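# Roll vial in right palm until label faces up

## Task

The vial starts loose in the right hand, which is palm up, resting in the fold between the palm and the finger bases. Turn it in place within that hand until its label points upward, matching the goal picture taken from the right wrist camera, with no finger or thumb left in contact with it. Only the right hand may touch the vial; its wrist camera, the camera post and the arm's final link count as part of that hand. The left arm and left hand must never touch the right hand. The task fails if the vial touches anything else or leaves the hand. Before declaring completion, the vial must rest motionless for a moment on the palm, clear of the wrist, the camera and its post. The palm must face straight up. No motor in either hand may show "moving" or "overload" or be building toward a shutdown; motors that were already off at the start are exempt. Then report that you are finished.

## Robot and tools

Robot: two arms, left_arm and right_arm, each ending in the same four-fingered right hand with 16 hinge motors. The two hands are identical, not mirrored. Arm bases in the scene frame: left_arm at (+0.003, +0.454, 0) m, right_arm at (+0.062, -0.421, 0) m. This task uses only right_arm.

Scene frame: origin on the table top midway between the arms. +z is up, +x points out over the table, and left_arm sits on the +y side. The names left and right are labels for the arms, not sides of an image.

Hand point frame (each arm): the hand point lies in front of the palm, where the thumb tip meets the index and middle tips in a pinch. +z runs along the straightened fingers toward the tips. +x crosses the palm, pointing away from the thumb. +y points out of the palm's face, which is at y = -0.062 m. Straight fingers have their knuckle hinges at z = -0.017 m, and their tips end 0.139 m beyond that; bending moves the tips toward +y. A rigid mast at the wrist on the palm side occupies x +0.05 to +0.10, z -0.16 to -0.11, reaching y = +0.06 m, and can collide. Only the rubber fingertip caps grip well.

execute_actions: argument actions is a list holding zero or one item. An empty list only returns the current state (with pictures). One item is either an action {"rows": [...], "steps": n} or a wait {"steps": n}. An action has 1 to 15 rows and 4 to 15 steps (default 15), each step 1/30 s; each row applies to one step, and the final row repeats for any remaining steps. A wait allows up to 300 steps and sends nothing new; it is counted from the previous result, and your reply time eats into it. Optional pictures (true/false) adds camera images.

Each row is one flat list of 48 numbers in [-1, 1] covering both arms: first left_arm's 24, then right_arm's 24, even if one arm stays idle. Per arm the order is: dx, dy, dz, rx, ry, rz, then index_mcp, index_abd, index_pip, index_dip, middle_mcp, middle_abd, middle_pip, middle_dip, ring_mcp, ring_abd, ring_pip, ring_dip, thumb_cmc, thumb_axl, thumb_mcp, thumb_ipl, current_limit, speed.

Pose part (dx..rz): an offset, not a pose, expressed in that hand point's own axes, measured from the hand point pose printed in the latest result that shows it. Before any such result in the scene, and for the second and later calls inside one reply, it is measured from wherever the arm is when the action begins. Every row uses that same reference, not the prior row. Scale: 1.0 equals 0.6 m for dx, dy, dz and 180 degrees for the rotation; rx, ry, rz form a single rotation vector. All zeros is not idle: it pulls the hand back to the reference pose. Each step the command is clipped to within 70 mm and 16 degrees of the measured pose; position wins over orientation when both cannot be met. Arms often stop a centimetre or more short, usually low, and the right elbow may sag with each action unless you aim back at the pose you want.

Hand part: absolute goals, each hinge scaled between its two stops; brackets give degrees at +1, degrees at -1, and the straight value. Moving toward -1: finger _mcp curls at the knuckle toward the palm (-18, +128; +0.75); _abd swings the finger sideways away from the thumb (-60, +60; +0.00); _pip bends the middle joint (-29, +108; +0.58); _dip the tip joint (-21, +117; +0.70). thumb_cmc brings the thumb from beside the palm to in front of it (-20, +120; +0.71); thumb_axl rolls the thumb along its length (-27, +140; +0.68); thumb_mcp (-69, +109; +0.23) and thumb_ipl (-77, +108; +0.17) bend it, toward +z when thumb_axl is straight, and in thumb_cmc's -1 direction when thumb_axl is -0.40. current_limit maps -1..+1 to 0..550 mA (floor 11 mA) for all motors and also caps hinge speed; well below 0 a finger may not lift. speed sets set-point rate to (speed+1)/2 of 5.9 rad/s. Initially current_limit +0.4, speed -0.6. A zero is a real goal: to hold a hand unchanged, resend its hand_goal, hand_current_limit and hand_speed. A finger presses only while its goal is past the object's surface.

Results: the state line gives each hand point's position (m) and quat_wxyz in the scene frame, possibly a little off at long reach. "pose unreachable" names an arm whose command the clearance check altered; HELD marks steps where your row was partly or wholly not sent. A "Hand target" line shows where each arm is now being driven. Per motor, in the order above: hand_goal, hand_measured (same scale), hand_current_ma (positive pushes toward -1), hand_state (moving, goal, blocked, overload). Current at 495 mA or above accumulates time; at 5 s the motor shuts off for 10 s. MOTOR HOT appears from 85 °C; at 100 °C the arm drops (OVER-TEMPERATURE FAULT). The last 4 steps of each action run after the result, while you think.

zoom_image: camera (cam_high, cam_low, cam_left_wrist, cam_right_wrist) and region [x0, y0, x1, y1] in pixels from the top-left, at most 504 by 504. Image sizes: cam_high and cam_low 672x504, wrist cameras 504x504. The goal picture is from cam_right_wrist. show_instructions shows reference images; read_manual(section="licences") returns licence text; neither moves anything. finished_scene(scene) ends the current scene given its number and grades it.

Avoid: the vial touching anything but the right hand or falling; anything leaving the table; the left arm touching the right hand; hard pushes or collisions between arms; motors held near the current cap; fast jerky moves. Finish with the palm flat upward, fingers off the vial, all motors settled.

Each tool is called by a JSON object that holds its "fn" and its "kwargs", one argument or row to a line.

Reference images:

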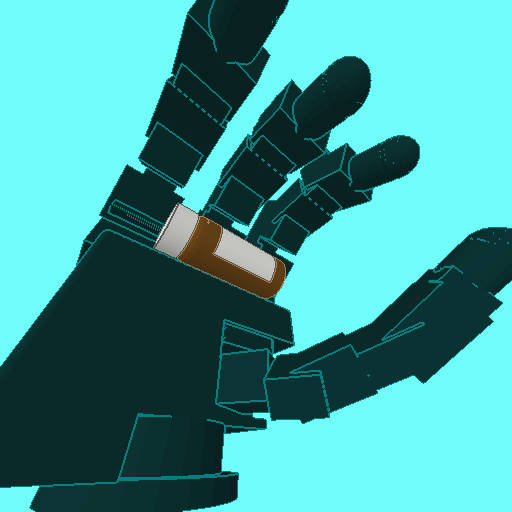

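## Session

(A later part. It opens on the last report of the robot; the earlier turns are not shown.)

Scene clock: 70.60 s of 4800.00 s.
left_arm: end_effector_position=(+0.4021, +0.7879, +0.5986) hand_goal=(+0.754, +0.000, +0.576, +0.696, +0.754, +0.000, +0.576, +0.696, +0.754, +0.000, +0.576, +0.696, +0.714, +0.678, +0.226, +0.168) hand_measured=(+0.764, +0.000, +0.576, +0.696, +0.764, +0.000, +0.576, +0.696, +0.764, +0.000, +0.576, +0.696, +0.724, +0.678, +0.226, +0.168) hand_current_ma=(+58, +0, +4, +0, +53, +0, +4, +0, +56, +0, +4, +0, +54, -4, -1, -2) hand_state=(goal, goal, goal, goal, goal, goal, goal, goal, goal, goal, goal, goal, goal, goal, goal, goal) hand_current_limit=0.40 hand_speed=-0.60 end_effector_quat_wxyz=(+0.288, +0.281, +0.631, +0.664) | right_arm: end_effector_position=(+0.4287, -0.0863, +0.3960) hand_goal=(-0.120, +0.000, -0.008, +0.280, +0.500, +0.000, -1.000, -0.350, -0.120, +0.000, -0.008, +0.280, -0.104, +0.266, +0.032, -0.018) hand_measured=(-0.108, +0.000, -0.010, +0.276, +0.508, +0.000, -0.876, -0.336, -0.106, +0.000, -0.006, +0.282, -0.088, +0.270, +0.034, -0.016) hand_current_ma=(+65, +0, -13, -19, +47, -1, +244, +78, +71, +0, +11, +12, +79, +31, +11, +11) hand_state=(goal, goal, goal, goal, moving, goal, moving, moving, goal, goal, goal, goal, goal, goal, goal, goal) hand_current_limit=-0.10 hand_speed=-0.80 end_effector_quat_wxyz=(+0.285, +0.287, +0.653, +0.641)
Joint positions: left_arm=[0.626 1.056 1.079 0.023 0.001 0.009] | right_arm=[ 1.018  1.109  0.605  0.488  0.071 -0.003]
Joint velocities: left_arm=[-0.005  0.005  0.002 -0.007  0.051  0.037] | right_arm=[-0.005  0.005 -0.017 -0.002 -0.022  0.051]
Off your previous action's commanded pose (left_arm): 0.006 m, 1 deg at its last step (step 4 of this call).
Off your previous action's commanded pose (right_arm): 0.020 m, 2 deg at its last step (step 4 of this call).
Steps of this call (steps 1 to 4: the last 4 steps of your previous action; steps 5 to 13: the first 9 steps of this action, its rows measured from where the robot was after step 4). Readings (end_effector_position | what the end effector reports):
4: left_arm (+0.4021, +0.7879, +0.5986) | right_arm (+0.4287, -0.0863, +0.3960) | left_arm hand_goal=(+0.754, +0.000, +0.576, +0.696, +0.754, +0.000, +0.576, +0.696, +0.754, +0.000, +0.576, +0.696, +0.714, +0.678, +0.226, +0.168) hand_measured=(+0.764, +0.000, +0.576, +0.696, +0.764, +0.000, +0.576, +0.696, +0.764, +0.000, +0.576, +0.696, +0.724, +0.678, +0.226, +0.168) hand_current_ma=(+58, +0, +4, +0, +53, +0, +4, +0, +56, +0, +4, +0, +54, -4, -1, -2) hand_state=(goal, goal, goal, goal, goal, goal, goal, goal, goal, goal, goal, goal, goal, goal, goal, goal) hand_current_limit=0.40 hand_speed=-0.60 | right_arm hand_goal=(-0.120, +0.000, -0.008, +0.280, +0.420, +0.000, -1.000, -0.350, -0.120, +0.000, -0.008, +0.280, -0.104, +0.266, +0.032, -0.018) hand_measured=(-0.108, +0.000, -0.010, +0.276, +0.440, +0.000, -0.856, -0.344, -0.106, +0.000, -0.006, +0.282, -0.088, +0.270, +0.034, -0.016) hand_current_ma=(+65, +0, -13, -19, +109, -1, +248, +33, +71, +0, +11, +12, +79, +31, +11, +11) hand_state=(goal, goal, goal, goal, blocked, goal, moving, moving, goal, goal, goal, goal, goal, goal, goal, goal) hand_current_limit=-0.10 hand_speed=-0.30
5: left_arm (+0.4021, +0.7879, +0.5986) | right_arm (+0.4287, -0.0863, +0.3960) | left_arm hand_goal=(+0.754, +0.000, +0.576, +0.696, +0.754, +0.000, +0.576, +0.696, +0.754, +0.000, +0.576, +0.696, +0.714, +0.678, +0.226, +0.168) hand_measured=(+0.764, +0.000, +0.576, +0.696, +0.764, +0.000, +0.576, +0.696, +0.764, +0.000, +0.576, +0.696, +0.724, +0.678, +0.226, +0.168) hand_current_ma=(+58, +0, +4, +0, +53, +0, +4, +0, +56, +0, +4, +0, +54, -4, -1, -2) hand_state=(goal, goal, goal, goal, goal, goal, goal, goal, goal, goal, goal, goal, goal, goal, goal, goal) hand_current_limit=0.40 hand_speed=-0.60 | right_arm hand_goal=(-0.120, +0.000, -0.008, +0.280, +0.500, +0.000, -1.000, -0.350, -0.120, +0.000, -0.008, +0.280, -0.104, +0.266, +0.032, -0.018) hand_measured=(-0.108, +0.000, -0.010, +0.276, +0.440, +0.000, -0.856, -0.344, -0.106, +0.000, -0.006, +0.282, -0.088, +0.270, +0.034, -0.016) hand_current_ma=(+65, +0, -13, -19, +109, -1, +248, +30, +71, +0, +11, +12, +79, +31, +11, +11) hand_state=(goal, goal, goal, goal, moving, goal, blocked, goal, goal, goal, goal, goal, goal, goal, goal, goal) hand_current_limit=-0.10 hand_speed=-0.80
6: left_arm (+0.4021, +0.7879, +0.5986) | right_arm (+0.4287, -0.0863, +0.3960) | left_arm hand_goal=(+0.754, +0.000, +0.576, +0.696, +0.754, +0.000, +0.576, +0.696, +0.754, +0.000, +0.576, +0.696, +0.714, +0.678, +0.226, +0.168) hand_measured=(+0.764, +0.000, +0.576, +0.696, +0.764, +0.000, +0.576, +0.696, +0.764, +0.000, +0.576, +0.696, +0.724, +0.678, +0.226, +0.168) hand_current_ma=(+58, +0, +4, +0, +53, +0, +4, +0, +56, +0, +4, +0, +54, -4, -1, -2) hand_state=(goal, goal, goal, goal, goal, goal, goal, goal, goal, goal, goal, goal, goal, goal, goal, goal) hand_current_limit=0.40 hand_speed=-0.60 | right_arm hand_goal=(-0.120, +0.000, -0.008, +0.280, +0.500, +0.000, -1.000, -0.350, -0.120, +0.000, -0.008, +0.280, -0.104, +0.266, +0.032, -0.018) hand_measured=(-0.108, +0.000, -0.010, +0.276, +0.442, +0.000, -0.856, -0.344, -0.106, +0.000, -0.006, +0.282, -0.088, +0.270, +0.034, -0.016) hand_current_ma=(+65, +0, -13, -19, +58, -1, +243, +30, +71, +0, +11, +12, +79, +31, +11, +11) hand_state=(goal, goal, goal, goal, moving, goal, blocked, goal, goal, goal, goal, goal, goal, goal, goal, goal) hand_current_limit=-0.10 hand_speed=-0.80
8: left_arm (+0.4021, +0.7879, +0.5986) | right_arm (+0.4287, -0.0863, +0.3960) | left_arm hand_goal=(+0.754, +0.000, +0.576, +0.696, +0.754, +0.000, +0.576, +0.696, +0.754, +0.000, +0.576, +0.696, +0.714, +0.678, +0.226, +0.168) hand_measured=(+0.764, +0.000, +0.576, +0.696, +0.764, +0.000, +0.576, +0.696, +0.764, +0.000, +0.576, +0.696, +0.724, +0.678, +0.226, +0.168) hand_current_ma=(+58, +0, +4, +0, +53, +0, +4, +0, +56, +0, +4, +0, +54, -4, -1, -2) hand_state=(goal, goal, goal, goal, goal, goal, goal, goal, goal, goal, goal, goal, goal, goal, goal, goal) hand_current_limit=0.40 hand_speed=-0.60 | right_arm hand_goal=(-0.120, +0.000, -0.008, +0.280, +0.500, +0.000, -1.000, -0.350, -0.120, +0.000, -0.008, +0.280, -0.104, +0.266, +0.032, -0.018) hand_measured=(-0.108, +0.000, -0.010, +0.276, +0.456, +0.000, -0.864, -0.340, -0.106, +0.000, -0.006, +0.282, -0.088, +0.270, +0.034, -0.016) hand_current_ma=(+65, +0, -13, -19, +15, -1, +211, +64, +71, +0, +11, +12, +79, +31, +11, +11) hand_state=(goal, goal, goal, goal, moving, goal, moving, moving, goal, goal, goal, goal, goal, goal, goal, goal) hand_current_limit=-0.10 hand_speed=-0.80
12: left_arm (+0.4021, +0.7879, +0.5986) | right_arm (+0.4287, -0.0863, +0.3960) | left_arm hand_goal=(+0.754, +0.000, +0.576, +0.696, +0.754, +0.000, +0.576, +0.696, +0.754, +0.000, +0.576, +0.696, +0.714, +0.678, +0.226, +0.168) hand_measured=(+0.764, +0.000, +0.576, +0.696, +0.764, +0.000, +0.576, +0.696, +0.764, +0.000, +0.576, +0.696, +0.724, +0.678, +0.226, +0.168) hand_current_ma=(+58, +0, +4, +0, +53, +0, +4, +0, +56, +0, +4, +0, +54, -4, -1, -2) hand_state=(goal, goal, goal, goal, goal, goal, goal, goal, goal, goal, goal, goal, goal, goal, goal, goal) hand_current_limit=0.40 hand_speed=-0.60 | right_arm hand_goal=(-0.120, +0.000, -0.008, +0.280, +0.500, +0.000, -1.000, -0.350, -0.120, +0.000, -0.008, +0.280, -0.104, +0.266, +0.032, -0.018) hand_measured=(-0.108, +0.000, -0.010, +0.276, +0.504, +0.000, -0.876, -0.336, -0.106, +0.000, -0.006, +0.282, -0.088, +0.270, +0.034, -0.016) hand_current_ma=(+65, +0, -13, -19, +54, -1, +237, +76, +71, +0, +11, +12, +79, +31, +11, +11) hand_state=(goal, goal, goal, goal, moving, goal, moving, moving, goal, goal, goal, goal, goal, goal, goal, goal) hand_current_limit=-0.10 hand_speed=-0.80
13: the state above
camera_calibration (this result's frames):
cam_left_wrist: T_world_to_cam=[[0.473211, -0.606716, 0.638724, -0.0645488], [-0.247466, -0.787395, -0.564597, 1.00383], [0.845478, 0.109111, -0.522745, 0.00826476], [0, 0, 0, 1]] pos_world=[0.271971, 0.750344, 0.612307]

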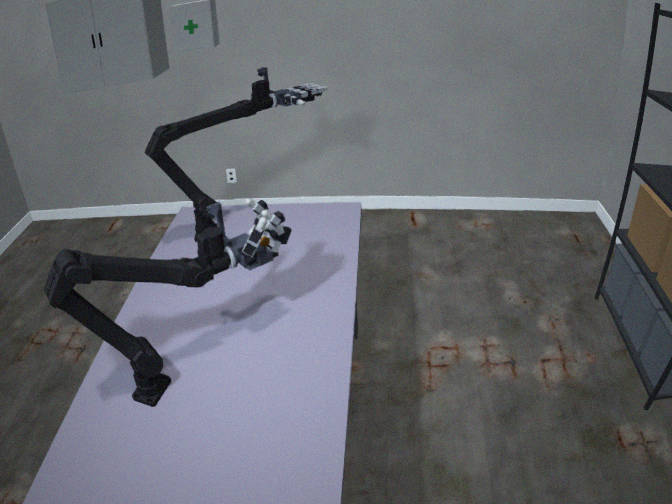

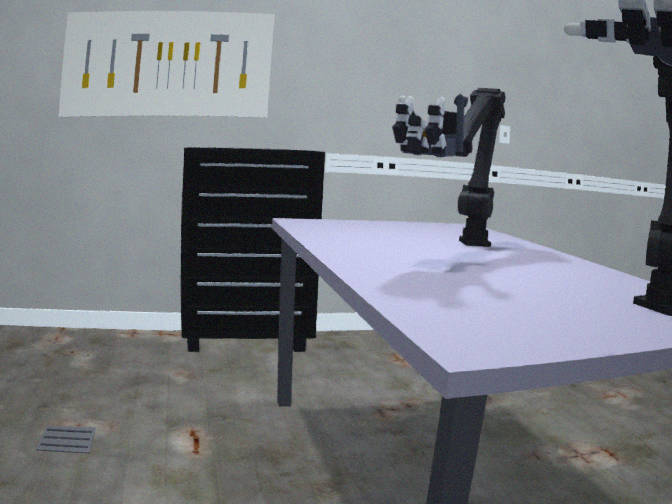

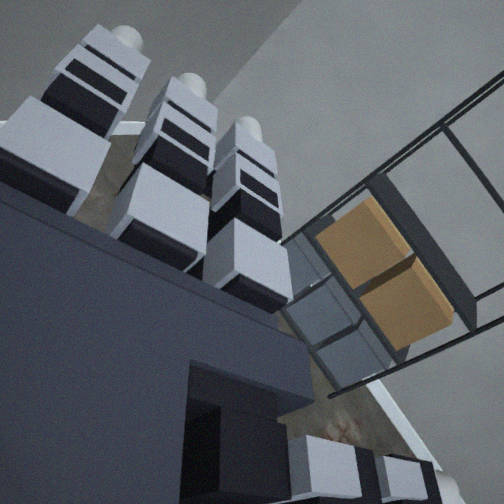

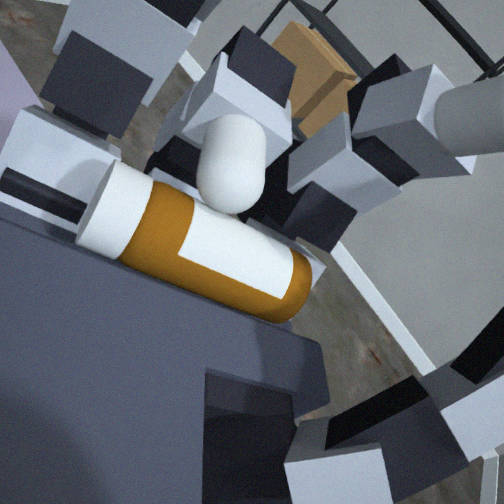

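{"fn": "execute_actions", "kwargs": {
  "actions": [
    {"rows": [[0,0.010,-0.0016,-0.0033,0,0,0.754,0,0.576,0.696,0.754,0,0.576,0.696,0.754,0,0.576,0.696,0.714,0.678,0.226,0.168,0.4,-0.6,0,0.0333,0.0025,-0.0123,0.0004,0.001,-0.12,0,-0.008,0.28,0.585,0,-1.0,-0.35,-0.12,0,-0.008,0.28,-0.104,0.266,0.032,-0.018,-0.1,-0.8]], "steps": 13}
  ],
  "pictures": true
}}

{"fn": "zoom_image", "kwargs": {
  "camera": "cam_right_wrist",
  "region": [60, 140, 340, 340]
}}

Scene clock: 71.10 s of 4800.00 s.
left_arm: end_effector_position=(+0.4021, +0.7879, +0.5986) hand_goal=(+0.754, +0.000, +0.576, +0.696, +0.754, +0.000, +0.576, +0.696, +0.754, +0.000, +0.576, +0.696, +0.714, +0.678, +0.226, +0.168) hand_measured=(+0.764, +0.000, +0.576, +0.696, +0.764, +0.000, +0.576, +0.696, +0.764, +0.000, +0.576, +0.696, +0.724, +0.678, +0.226, +0.168) hand_current_ma=(+58, +0, +4, +0, +53, +0, +4, +0, +56, +0, +4, +0, +54, -4, -1, -2) hand_state=(goal, goal, goal, goal, goal, goal, goal, goal, goal, goal, goal, goal, goal, goal, goal, goal) hand_current_limit=0.40 hand_speed=-0.60 end_effector_quat_wxyz=(+0.288, +0.281, +0.631, +0.664) | right_arm: end_effector_position=(+0.4287, -0.0863, +0.3960) hand_goal=(-0.120, +0.000, -0.008, +0.280, +0.586, +0.000, -1.000, -0.350, -0.120, +0.000, -0.008, +0.280, -0.104, +0.266, +0.032, -0.018) hand_measured=(-0.108, +0.000, -0.010, +0.276, +0.594, +0.000, -0.926, -0.338, -0.106, +0.000, -0.006, +0.282, -0.088, +0.270, +0.034, -0.016) hand_current_ma=(+65, +0, -13, -19, +54, -1, +239, +72, +71, +0, +11, +12, +79, +31, +11, +11) hand_state=(goal, goal, goal, goal, moving, goal, moving, moving, goal, goal, goal, goal, goal, goal, goal, goal) hand_current_limit=-0.10 hand_speed=-0.80 end_effector_quat_wxyz=(+0.285, +0.287, +0.653, +0.641)
Joint positions: left_arm=[0.626 1.056 1.079 0.023 0.001 0.009] | right_arm=[ 1.018  1.109  0.605  0.488  0.071 -0.003]
Joint velocities: left_arm=[-0.015  0.015 -0.032  0.002 -0.007 -0.022] | right_arm=[-0.005 -0.005 -0.022  0.007 -0.022 -0.139]
Off your previous action's commanded pose (left_arm): 0.006 m, 1 deg at its last step (step 4 of this call).
Off your previous action's commanded pose (right_arm): 0.020 m, 2 deg at its last step (step 4 of this call).
Steps of this call (steps 1 to 4: the last 4 steps of your previous action; steps 5 to 6: nothing new was sent; steps 7 to 15: the first 9 steps of this action). Readings (end_effector_position | what the end effector reports):
7: left_arm (+0.4021, +0.7879, +0.5986) | right_arm (+0.4287, -0.0863, +0.3960) | left_arm hand_goal=(+0.754, +0.000, +0.576, +0.696, +0.754, +0.000, +0.576, +0.696, +0.754, +0.000, +0.576, +0.696, +0.714, +0.678, +0.226, +0.168) hand_measured=(+0.764, +0.000, +0.576, +0.696, +0.764, +0.000, +0.576, +0.696, +0.764, +0.000, +0.576, +0.696, +0.724, +0.678, +0.226, +0.168) hand_current_ma=(+58, +0, +4, +0, +53, +0, +4, +0, +56, +0, +4, +0, +54, -4, -1, -2) hand_state=(goal, goal, goal, goal, goal, goal, goal, goal, goal, goal, goal, goal, goal, goal, goal, goal) hand_current_limit=0.40 hand_speed=-0.60 | right_arm hand_goal=(-0.120, +0.000, -0.008, +0.280, +0.586, +0.000, -1.000, -0.350, -0.120, +0.000, -0.008, +0.280, -0.104, +0.266, +0.032, -0.018) hand_measured=(-0.108, +0.000, -0.010, +0.276, +0.508, +0.000, -0.878, -0.334, -0.106, +0.000, -0.006, +0.282, -0.088, +0.270, +0.034, -0.016) hand_current_ma=(+65, +0, -13, -19, +44, -1, +247, +80, +71, +0, +11, +12, +79, +31, +11, +11) hand_state=(goal, goal, goal, goal, moving, goal, blocked, goal, goal, goal, goal, goal, goal, goal, goal, goal) hand_current_limit=-0.10 hand_speed=-0.80
8: left_arm (+0.4021, +0.7879, +0.5986) | right_arm (+0.4287, -0.0863, +0.3960) | left_arm hand_goal=(+0.754, +0.000, +0.576, +0.696, +0.754, +0.000, +0.576, +0.696, +0.754, +0.000, +0.576, +0.696, +0.714, +0.678, +0.226, +0.168) hand_measured=(+0.764, +0.000, +0.576, +0.696, +0.764, +0.000, +0.576, +0.696, +0.764, +0.000, +0.576, +0.696, +0.724, +0.678, +0.226, +0.168) hand_current_ma=(+58, +0, +4, +0, +53, +0, +4, +0, +56, +0, +4, +0, +54, -4, -1, -2) hand_state=(goal, goal, goal, goal, goal, goal, goal, goal, goal, goal, goal, goal, goal, goal, goal, goal) hand_current_limit=0.40 hand_speed=-0.60 | right_arm hand_goal=(-0.120, +0.000, -0.008, +0.280, +0.586, +0.000, -1.000, -0.350, -0.120, +0.000, -0.008, +0.280, -0.104, +0.266, +0.032, -0.018) hand_measured=(-0.108, +0.000, -0.010, +0.276, +0.510, +0.000, -0.878, -0.334, -0.106, +0.000, -0.006, +0.282, -0.088, +0.270, +0.034, -0.016) hand_current_ma=(+65, +0, -13, -19, +2, -1, +245, +80, +71, +0, +11, +12, +79, +31, +11, +11) hand_state=(goal, goal, goal, goal, moving, goal, blocked, goal, goal, goal, goal, goal, goal, goal, goal, goal) hand_current_limit=-0.10 hand_speed=-0.80
10: left_arm (+0.4021, +0.7879, +0.5986) | right_arm (+0.4287, -0.0863, +0.3960) | left_arm hand_goal=(+0.754, +0.000, +0.576, +0.696, +0.754, +0.000, +0.576, +0.696, +0.754, +0.000, +0.576, +0.696, +0.714, +0.678, +0.226, +0.168) hand_measured=(+0.764, +0.000, +0.576, +0.696, +0.764, +0.000, +0.576, +0.696, +0.764, +0.000, +0.576, +0.696, +0.724, +0.678, +0.226, +0.168) hand_current_ma=(+58, +0, +4, +0, +53, +0, +4, +0, +56, +0, +4, +0, +54, -4, -1, -2) hand_state=(goal, goal, goal, goal, goal, goal, goal, goal, goal, goal, goal, goal, goal, goal, goal, goal) hand_current_limit=0.40 hand_speed=-0.60 | right_arm hand_goal=(-0.120, +0.000, -0.008, +0.280, +0.586, +0.000, -1.000, -0.350, -0.120, +0.000, -0.008, +0.280, -0.104, +0.266, +0.032, -0.018) hand_measured=(-0.108, +0.000, -0.010, +0.276, +0.532, +0.000, -0.882, -0.334, -0.106, +0.000, -0.006, +0.282, -0.088, +0.270, +0.034, -0.016) hand_current_ma=(+65, +0, -13, -19, +19, -1, +223, +80, +71, +0, +11, +12, +79, +31, +11, +11) hand_state=(goal, goal, goal, goal, moving, goal, moving, goal, goal, goal, goal, goal, goal, goal, goal, goal) hand_current_limit=-0.10 hand_speed=-0.80
14: left_arm (+0.4021, +0.7879, +0.5986) | right_arm (+0.4287, -0.0863, +0.3960) | left_arm hand_goal=(+0.754, +0.000, +0.576, +0.696, +0.754, +0.000, +0.576, +0.696, +0.754, +0.000, +0.576, +0.696, +0.714, +0.678, +0.226, +0.168) hand_measured=(+0.764, +0.000, +0.576, +0.696, +0.764, +0.000, +0.576, +0.696, +0.764, +0.000, +0.576, +0.696, +0.724, +0.678, +0.226, +0.168) hand_current_ma=(+58, +0, +4, +0, +53, +0, +4, +0, +56, +0, +4, +0, +54, -4, -1, -2) hand_state=(goal, goal, goal, goal, goal, goal, goal, goal, goal, goal, goal, goal, goal, goal, goal, goal) hand_current_limit=0.40 hand_speed=-0.60 | right_arm hand_goal=(-0.120, +0.000, -0.008, +0.280, +0.586, +0.000, -1.000, -0.350, -0.120, +0.000, -0.008, +0.280, -0.104, +0.266, +0.032, -0.018) hand_measured=(-0.108, +0.000, -0.010, +0.276, +0.588, +0.000, -0.924, -0.338, -0.106, +0.000, -0.006, +0.282, -0.088, +0.270, +0.034, -0.016) hand_current_ma=(+65, +0, -13, -19, +64, -1, +215, +63, +71, +0, +11, +12, +79, +31, +11, +11) hand_state=(goal, goal, goal, goal, moving, goal, moving, moving, goal, goal, goal, goal, goal, goal, goal, goal) hand_current_limit=-0.10 hand_speed=-0.80
15: the state above
camera_calibration (this result's frames):
cam_left_wrist: T_world_to_cam=[[0.473211, -0.606716, 0.638724, -0.0645488], [-0.247466, -0.787395, -0.564597, 1.00383], [0.845478, 0.109111, -0.522745, 0.00826476], [0, 0, 0, 1]] pos_world=[0.271971, 0.750344, 0.612307]

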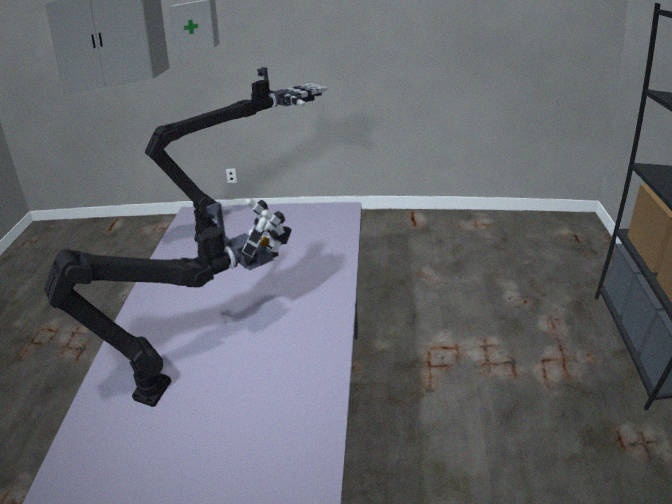

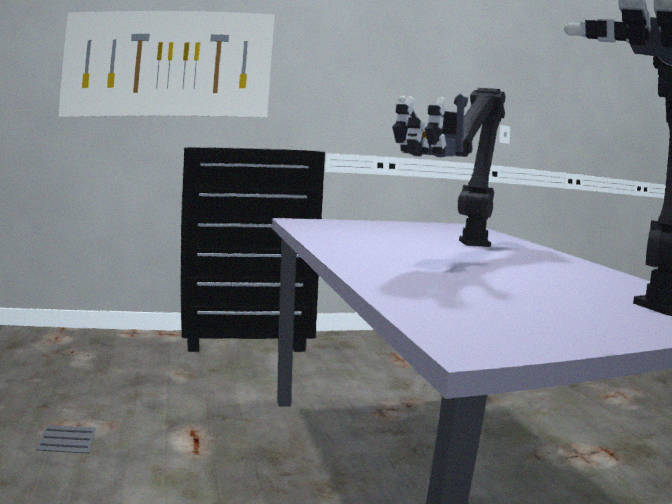

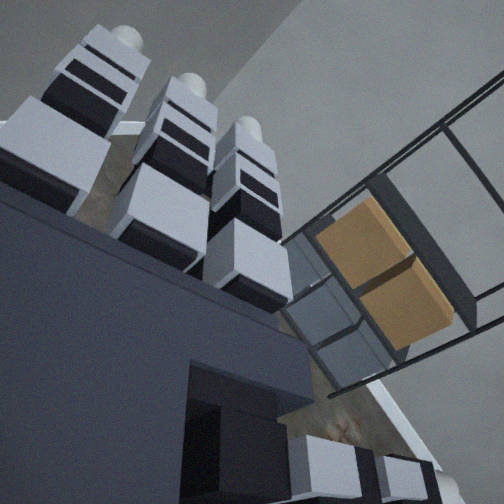

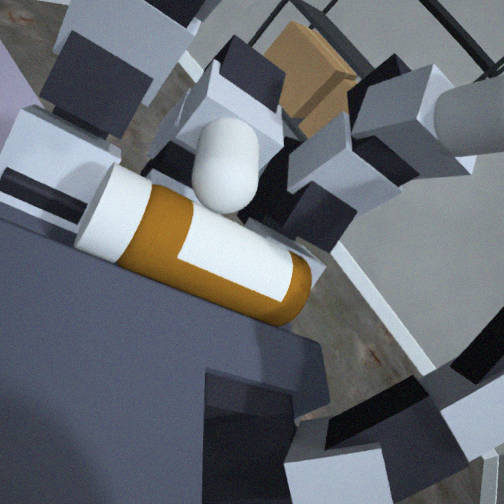

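Region (60, 140, 340, 340) of cam_right_wrist's 504x504 image, scaled by 1.800, with more detail than that image has; it fills the top 360 rows of this view, and the rest is white.

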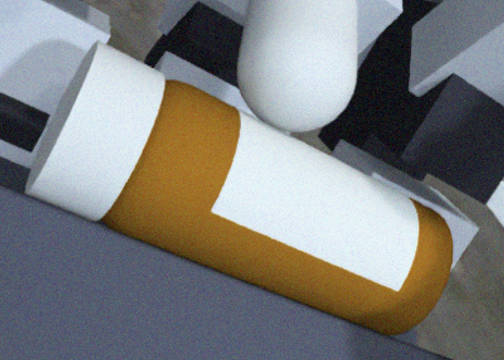

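{"fn": "execute_actions", "kwargs": {
  "actions": [
    {"rows": [[0,0.010,-0.0016,-0.0033,0,0,0.754,0,0.576,0.696,0.754,0,0.576,0.696,0.754,0,0.576,0.696,0.714,0.678,0.226,0.168,0.4,-0.6,0,0.0333,0.0025,-0.0123,0.0004,0.001,-0.12,0,-0.008,0.28,0.71,0,-1.0,-0.35,-0.12,0,-0.008,0.28,-0.104,0.266,0.032,-0.018,-0.1,-0.8]], "steps": 15}
  ],
  "pictures": true
}}

{"fn": "zoom_image", "kwargs": {
  "camera": "cam_right_wrist",
  "region": [60, 140, 340, 340]
}}

Scene clock: 71.70 s of 4800.00 s.
left_arm: end_effector_position=(+0.4021, +0.7879, +0.5986) hand_goal=(+0.754, +0.000, +0.576, +0.696, +0.754, +0.000, +0.576, +0.696, +0.754, +0.000, +0.576, +0.696, +0.714, +0.678, +0.226, +0.168) hand_measured=(+0.764, +0.000, +0.576, +0.696, +0.764, +0.000, +0.576, +0.696, +0.764, +0.000, +0.576, +0.696, +0.724, +0.678, +0.226, +0.168) hand_current_ma=(+58, +0, +4, +0, +53, +0, +4, +0, +56, +0, +4, +0, +54, -4, -1, -2) hand_state=(goal, goal, goal, goal, goal, goal, goal, goal, goal, goal, goal, goal, goal, goal, goal, goal) hand_current_limit=0.40 hand_speed=-0.60 end_effector_quat_wxyz=(+0.288, +0.281, +0.631, +0.664) | right_arm: end_effector_position=(+0.4287, -0.0863, +0.3960) hand_goal=(-0.120, +0.000, -0.008, +0.280, +0.710, +0.000, -1.000, -0.350, -0.120, +0.000, -0.008, +0.280, -0.104, +0.266, +0.032, -0.018) hand_measured=(-0.108, +0.000, -0.010, +0.276, +0.716, +0.000, -0.982, -0.336, -0.106, +0.000, -0.006, +0.282, -0.088, +0.270, +0.034, -0.016) hand_current_ma=(+65, +0, -13, -19, +47, -1, +81, +65, +71, +0, +11, +12, +79, +31, +11, +11) hand_state=(goal, goal, goal, goal, moving, goal, moving, goal, goal, goal, goal, goal, goal, goal, goal, goal) hand_current_limit=-0.10 hand_speed=-0.80 end_effector_quat_wxyz=(+0.285, +0.287, +0.653, +0.641)
Joint positions: left_arm=[0.626 1.056 1.079 0.023 0.001 0.009] | right_arm=[ 1.018  1.109  0.605  0.488  0.071 -0.003]
Joint velocities: left_arm=[-0.015 -0.024 -0.017  0.012 -0.051 -0.081] | right_arm=[ 0.005 -0.015  0.007 -0.022 -0.037  0.022]
Off your previous action's commanded pose (left_arm): 0.006 m, 1 deg at its last step (step 4 of this call).
Off your previous action's commanded pose (right_arm): 0.020 m, 2 deg at its last step (step 4 of this call).
Steps of this call (steps 1 to 4: the last 4 steps of your previous action; steps 5 to 7: nothing new was sent; steps 8 to 18: the first 11 steps of this action). Readings (end_effector_position | what the end effector reports):
8: left_arm (+0.4021, +0.7879, +0.5986) | right_arm (+0.4287, -0.0863, +0.3960) | left_arm hand_goal=(+0.754, +0.000, +0.576, +0.696, +0.754, +0.000, +0.576, +0.696, +0.754, +0.000, +0.576, +0.696, +0.714, +0.678, +0.226, +0.168) hand_measured=(+0.764, +0.000, +0.576, +0.696, +0.764, +0.000, +0.576, +0.696, +0.764, +0.000, +0.576, +0.696, +0.724, +0.678, +0.226, +0.168) hand_current_ma=(+58, +0, +4, +0, +53, +0, +4, +0, +56, +0, +4, +0, +54, -4, -1, -2) hand_state=(goal, goal, goal, goal, goal, goal, goal, goal, goal, goal, goal, goal, goal, goal, goal, goal) hand_current_limit=0.40 hand_speed=-0.60 | right_arm hand_goal=(-0.120, +0.000, -0.008, +0.280, +0.710, +0.000, -1.000, -0.350, -0.120, +0.000, -0.008, +0.280, -0.104, +0.266, +0.032, -0.018) hand_measured=(-0.108, +0.000, -0.010, +0.276, +0.596, +0.000, -0.928, -0.336, -0.106, +0.000, -0.006, +0.282, -0.088, +0.270, +0.034, -0.016) hand_current_ma=(+65, +0, -13, -19, +50, -1, +247, +75, +71, +0, +11, +12, +79, +31, +11, +11) hand_state=(goal, goal, goal, goal, moving, goal, blocked, goal, goal, goal, goal, goal, goal, goal, goal, goal) hand_current_limit=-0.10 hand_speed=-0.80
9: left_arm (+0.4021, +0.7879, +0.5986) | right_arm (+0.4287, -0.0863, +0.3960) | left_arm hand_goal=(+0.754, +0.000, +0.576, +0.696, +0.754, +0.000, +0.576, +0.696, +0.754, +0.000, +0.576, +0.696, +0.714, +0.678, +0.226, +0.168) hand_measured=(+0.764, +0.000, +0.576, +0.696, +0.764, +0.000, +0.576, +0.696, +0.764, +0.000, +0.576, +0.696, +0.724, +0.678, +0.226, +0.168) hand_current_ma=(+58, +0, +4, +0, +53, +0, +4, +0, +56, +0, +4, +0, +54, -4, -1, -2) hand_state=(goal, goal, goal, goal, goal, goal, goal, goal, goal, goal, goal, goal, goal, goal, goal, goal) hand_current_limit=0.40 hand_speed=-0.60 | right_arm hand_goal=(-0.120, +0.000, -0.008, +0.280, +0.710, +0.000, -1.000, -0.350, -0.120, +0.000, -0.008, +0.280, -0.104, +0.266, +0.032, -0.018) hand_measured=(-0.108, +0.000, -0.010, +0.276, +0.596, +0.000, -0.928, -0.336, -0.106, +0.000, -0.006, +0.282, -0.088, +0.270, +0.034, -0.016) hand_current_ma=(+65, +0, -13, -19, +8, -1, +241, +75, +71, +0, +11, +12, +79, +31, +11, +11) hand_state=(goal, goal, goal, goal, moving, goal, moving, goal, goal, goal, goal, goal, goal, goal, goal, goal) hand_current_limit=-0.10 hand_speed=-0.80
11: left_arm (+0.4021, +0.7879, +0.5986) | right_arm (+0.4287, -0.0863, +0.3960) | left_arm hand_goal=(+0.754, +0.000, +0.576, +0.696, +0.754, +0.000, +0.576, +0.696, +0.754, +0.000, +0.576, +0.696, +0.714, +0.678, +0.226, +0.168) hand_measured=(+0.764, +0.000, +0.576, +0.696, +0.764, +0.000, +0.576, +0.696, +0.764, +0.000, +0.576, +0.696, +0.724, +0.678, +0.226, +0.168) hand_current_ma=(+58, +0, +4, +0, +53, +0, +4, +0, +56, +0, +4, +0, +54, -4, -1, -2) hand_state=(goal, goal, goal, goal, goal, goal, goal, goal, goal, goal, goal, goal, goal, goal, goal, goal) hand_current_limit=0.40 hand_speed=-0.60 | right_arm hand_goal=(-0.120, +0.000, -0.008, +0.280, +0.710, +0.000, -1.000, -0.350, -0.120, +0.000, -0.008, +0.280, -0.104, +0.266, +0.032, -0.018) hand_measured=(-0.108, +0.000, -0.010, +0.276, +0.620, +0.000, -0.938, -0.336, -0.106, +0.000, -0.006, +0.282, -0.088, +0.270, +0.034, -0.016) hand_current_ma=(+65, +0, -13, -19, +20, -1, +182, +75, +71, +0, +11, +12, +79, +31, +11, +11) hand_state=(goal, goal, goal, goal, moving, goal, moving, goal, goal, goal, goal, goal, goal, goal, goal, goal) hand_current_limit=-0.10 hand_speed=-0.80
15: left_arm (+0.4021, +0.7879, +0.5986) | right_arm (+0.4287, -0.0863, +0.3960) | left_arm hand_goal=(+0.754, +0.000, +0.576, +0.696, +0.754, +0.000, +0.576, +0.696, +0.754, +0.000, +0.576, +0.696, +0.714, +0.678, +0.226, +0.168) hand_measured=(+0.764, +0.000, +0.576, +0.696, +0.764, +0.000, +0.576, +0.696, +0.764, +0.000, +0.576, +0.696, +0.724, +0.678, +0.226, +0.168) hand_current_ma=(+58, +0, +4, +0, +53, +0, +4, +0, +56, +0, +4, +0, +54, -4, -1, -2) hand_state=(goal, goal, goal, goal, goal, goal, goal, goal, goal, goal, goal, goal, goal, goal, goal, goal) hand_current_limit=0.40 hand_speed=-0.60 | right_arm hand_goal=(-0.120, +0.000, -0.008, +0.280, +0.710, +0.000, -1.000, -0.350, -0.120, +0.000, -0.008, +0.280, -0.104, +0.266, +0.032, -0.018) hand_measured=(-0.108, +0.000, -0.010, +0.276, +0.680, +0.000, -0.966, -0.336, -0.106, +0.000, -0.006, +0.282, -0.088, +0.270, +0.034, -0.016) hand_current_ma=(+65, +0, -13, -19, +23, -1, +134, +75, +71, +0, +11, +12, +79, +31, +11, +11) hand_state=(goal, goal, goal, goal, moving, goal, moving, goal, goal, goal, goal, goal, goal, goal, goal, goal) hand_current_limit=-0.10 hand_speed=-0.80
18: the state above
camera_calibration (this result's frames):
cam_left_wrist: T_world_to_cam=[[0.473211, -0.606716, 0.638724, -0.0645488], [-0.247466, -0.787395, -0.564597, 1.00383], [0.845478, 0.109111, -0.522745, 0.00826476], [0, 0, 0, 1]] pos_world=[0.271971, 0.750344, 0.612307]

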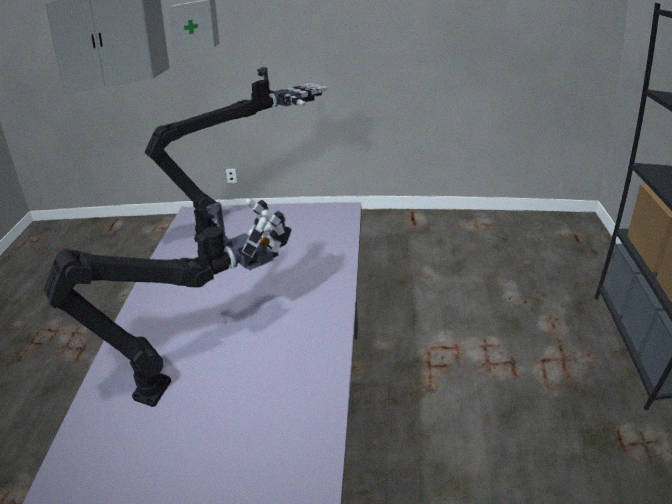

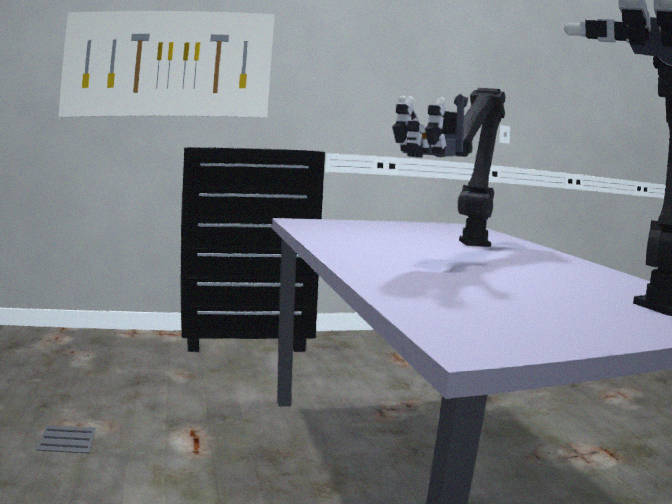

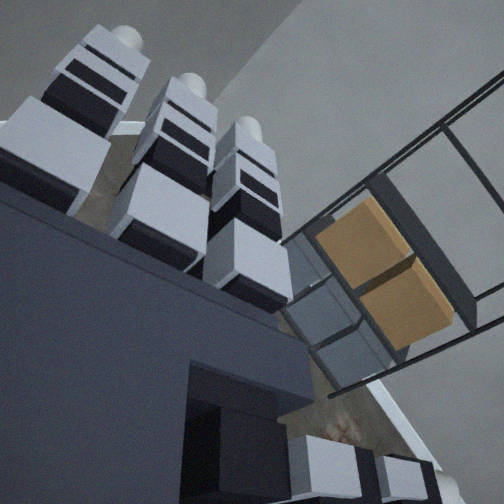

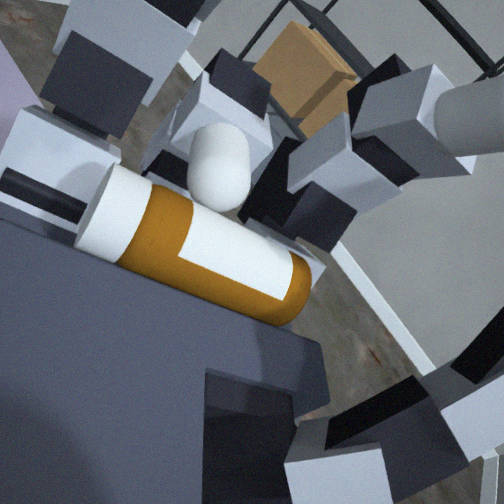

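Region (60, 140, 340, 340) of cam_right_wrist's 504x504 image, scaled by 1.800, with more detail than that image has; it fills the top 360 rows of this view, and the rest is white.

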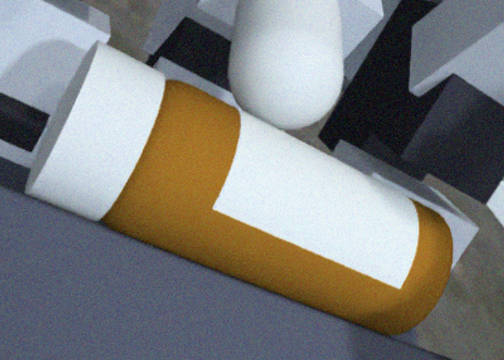

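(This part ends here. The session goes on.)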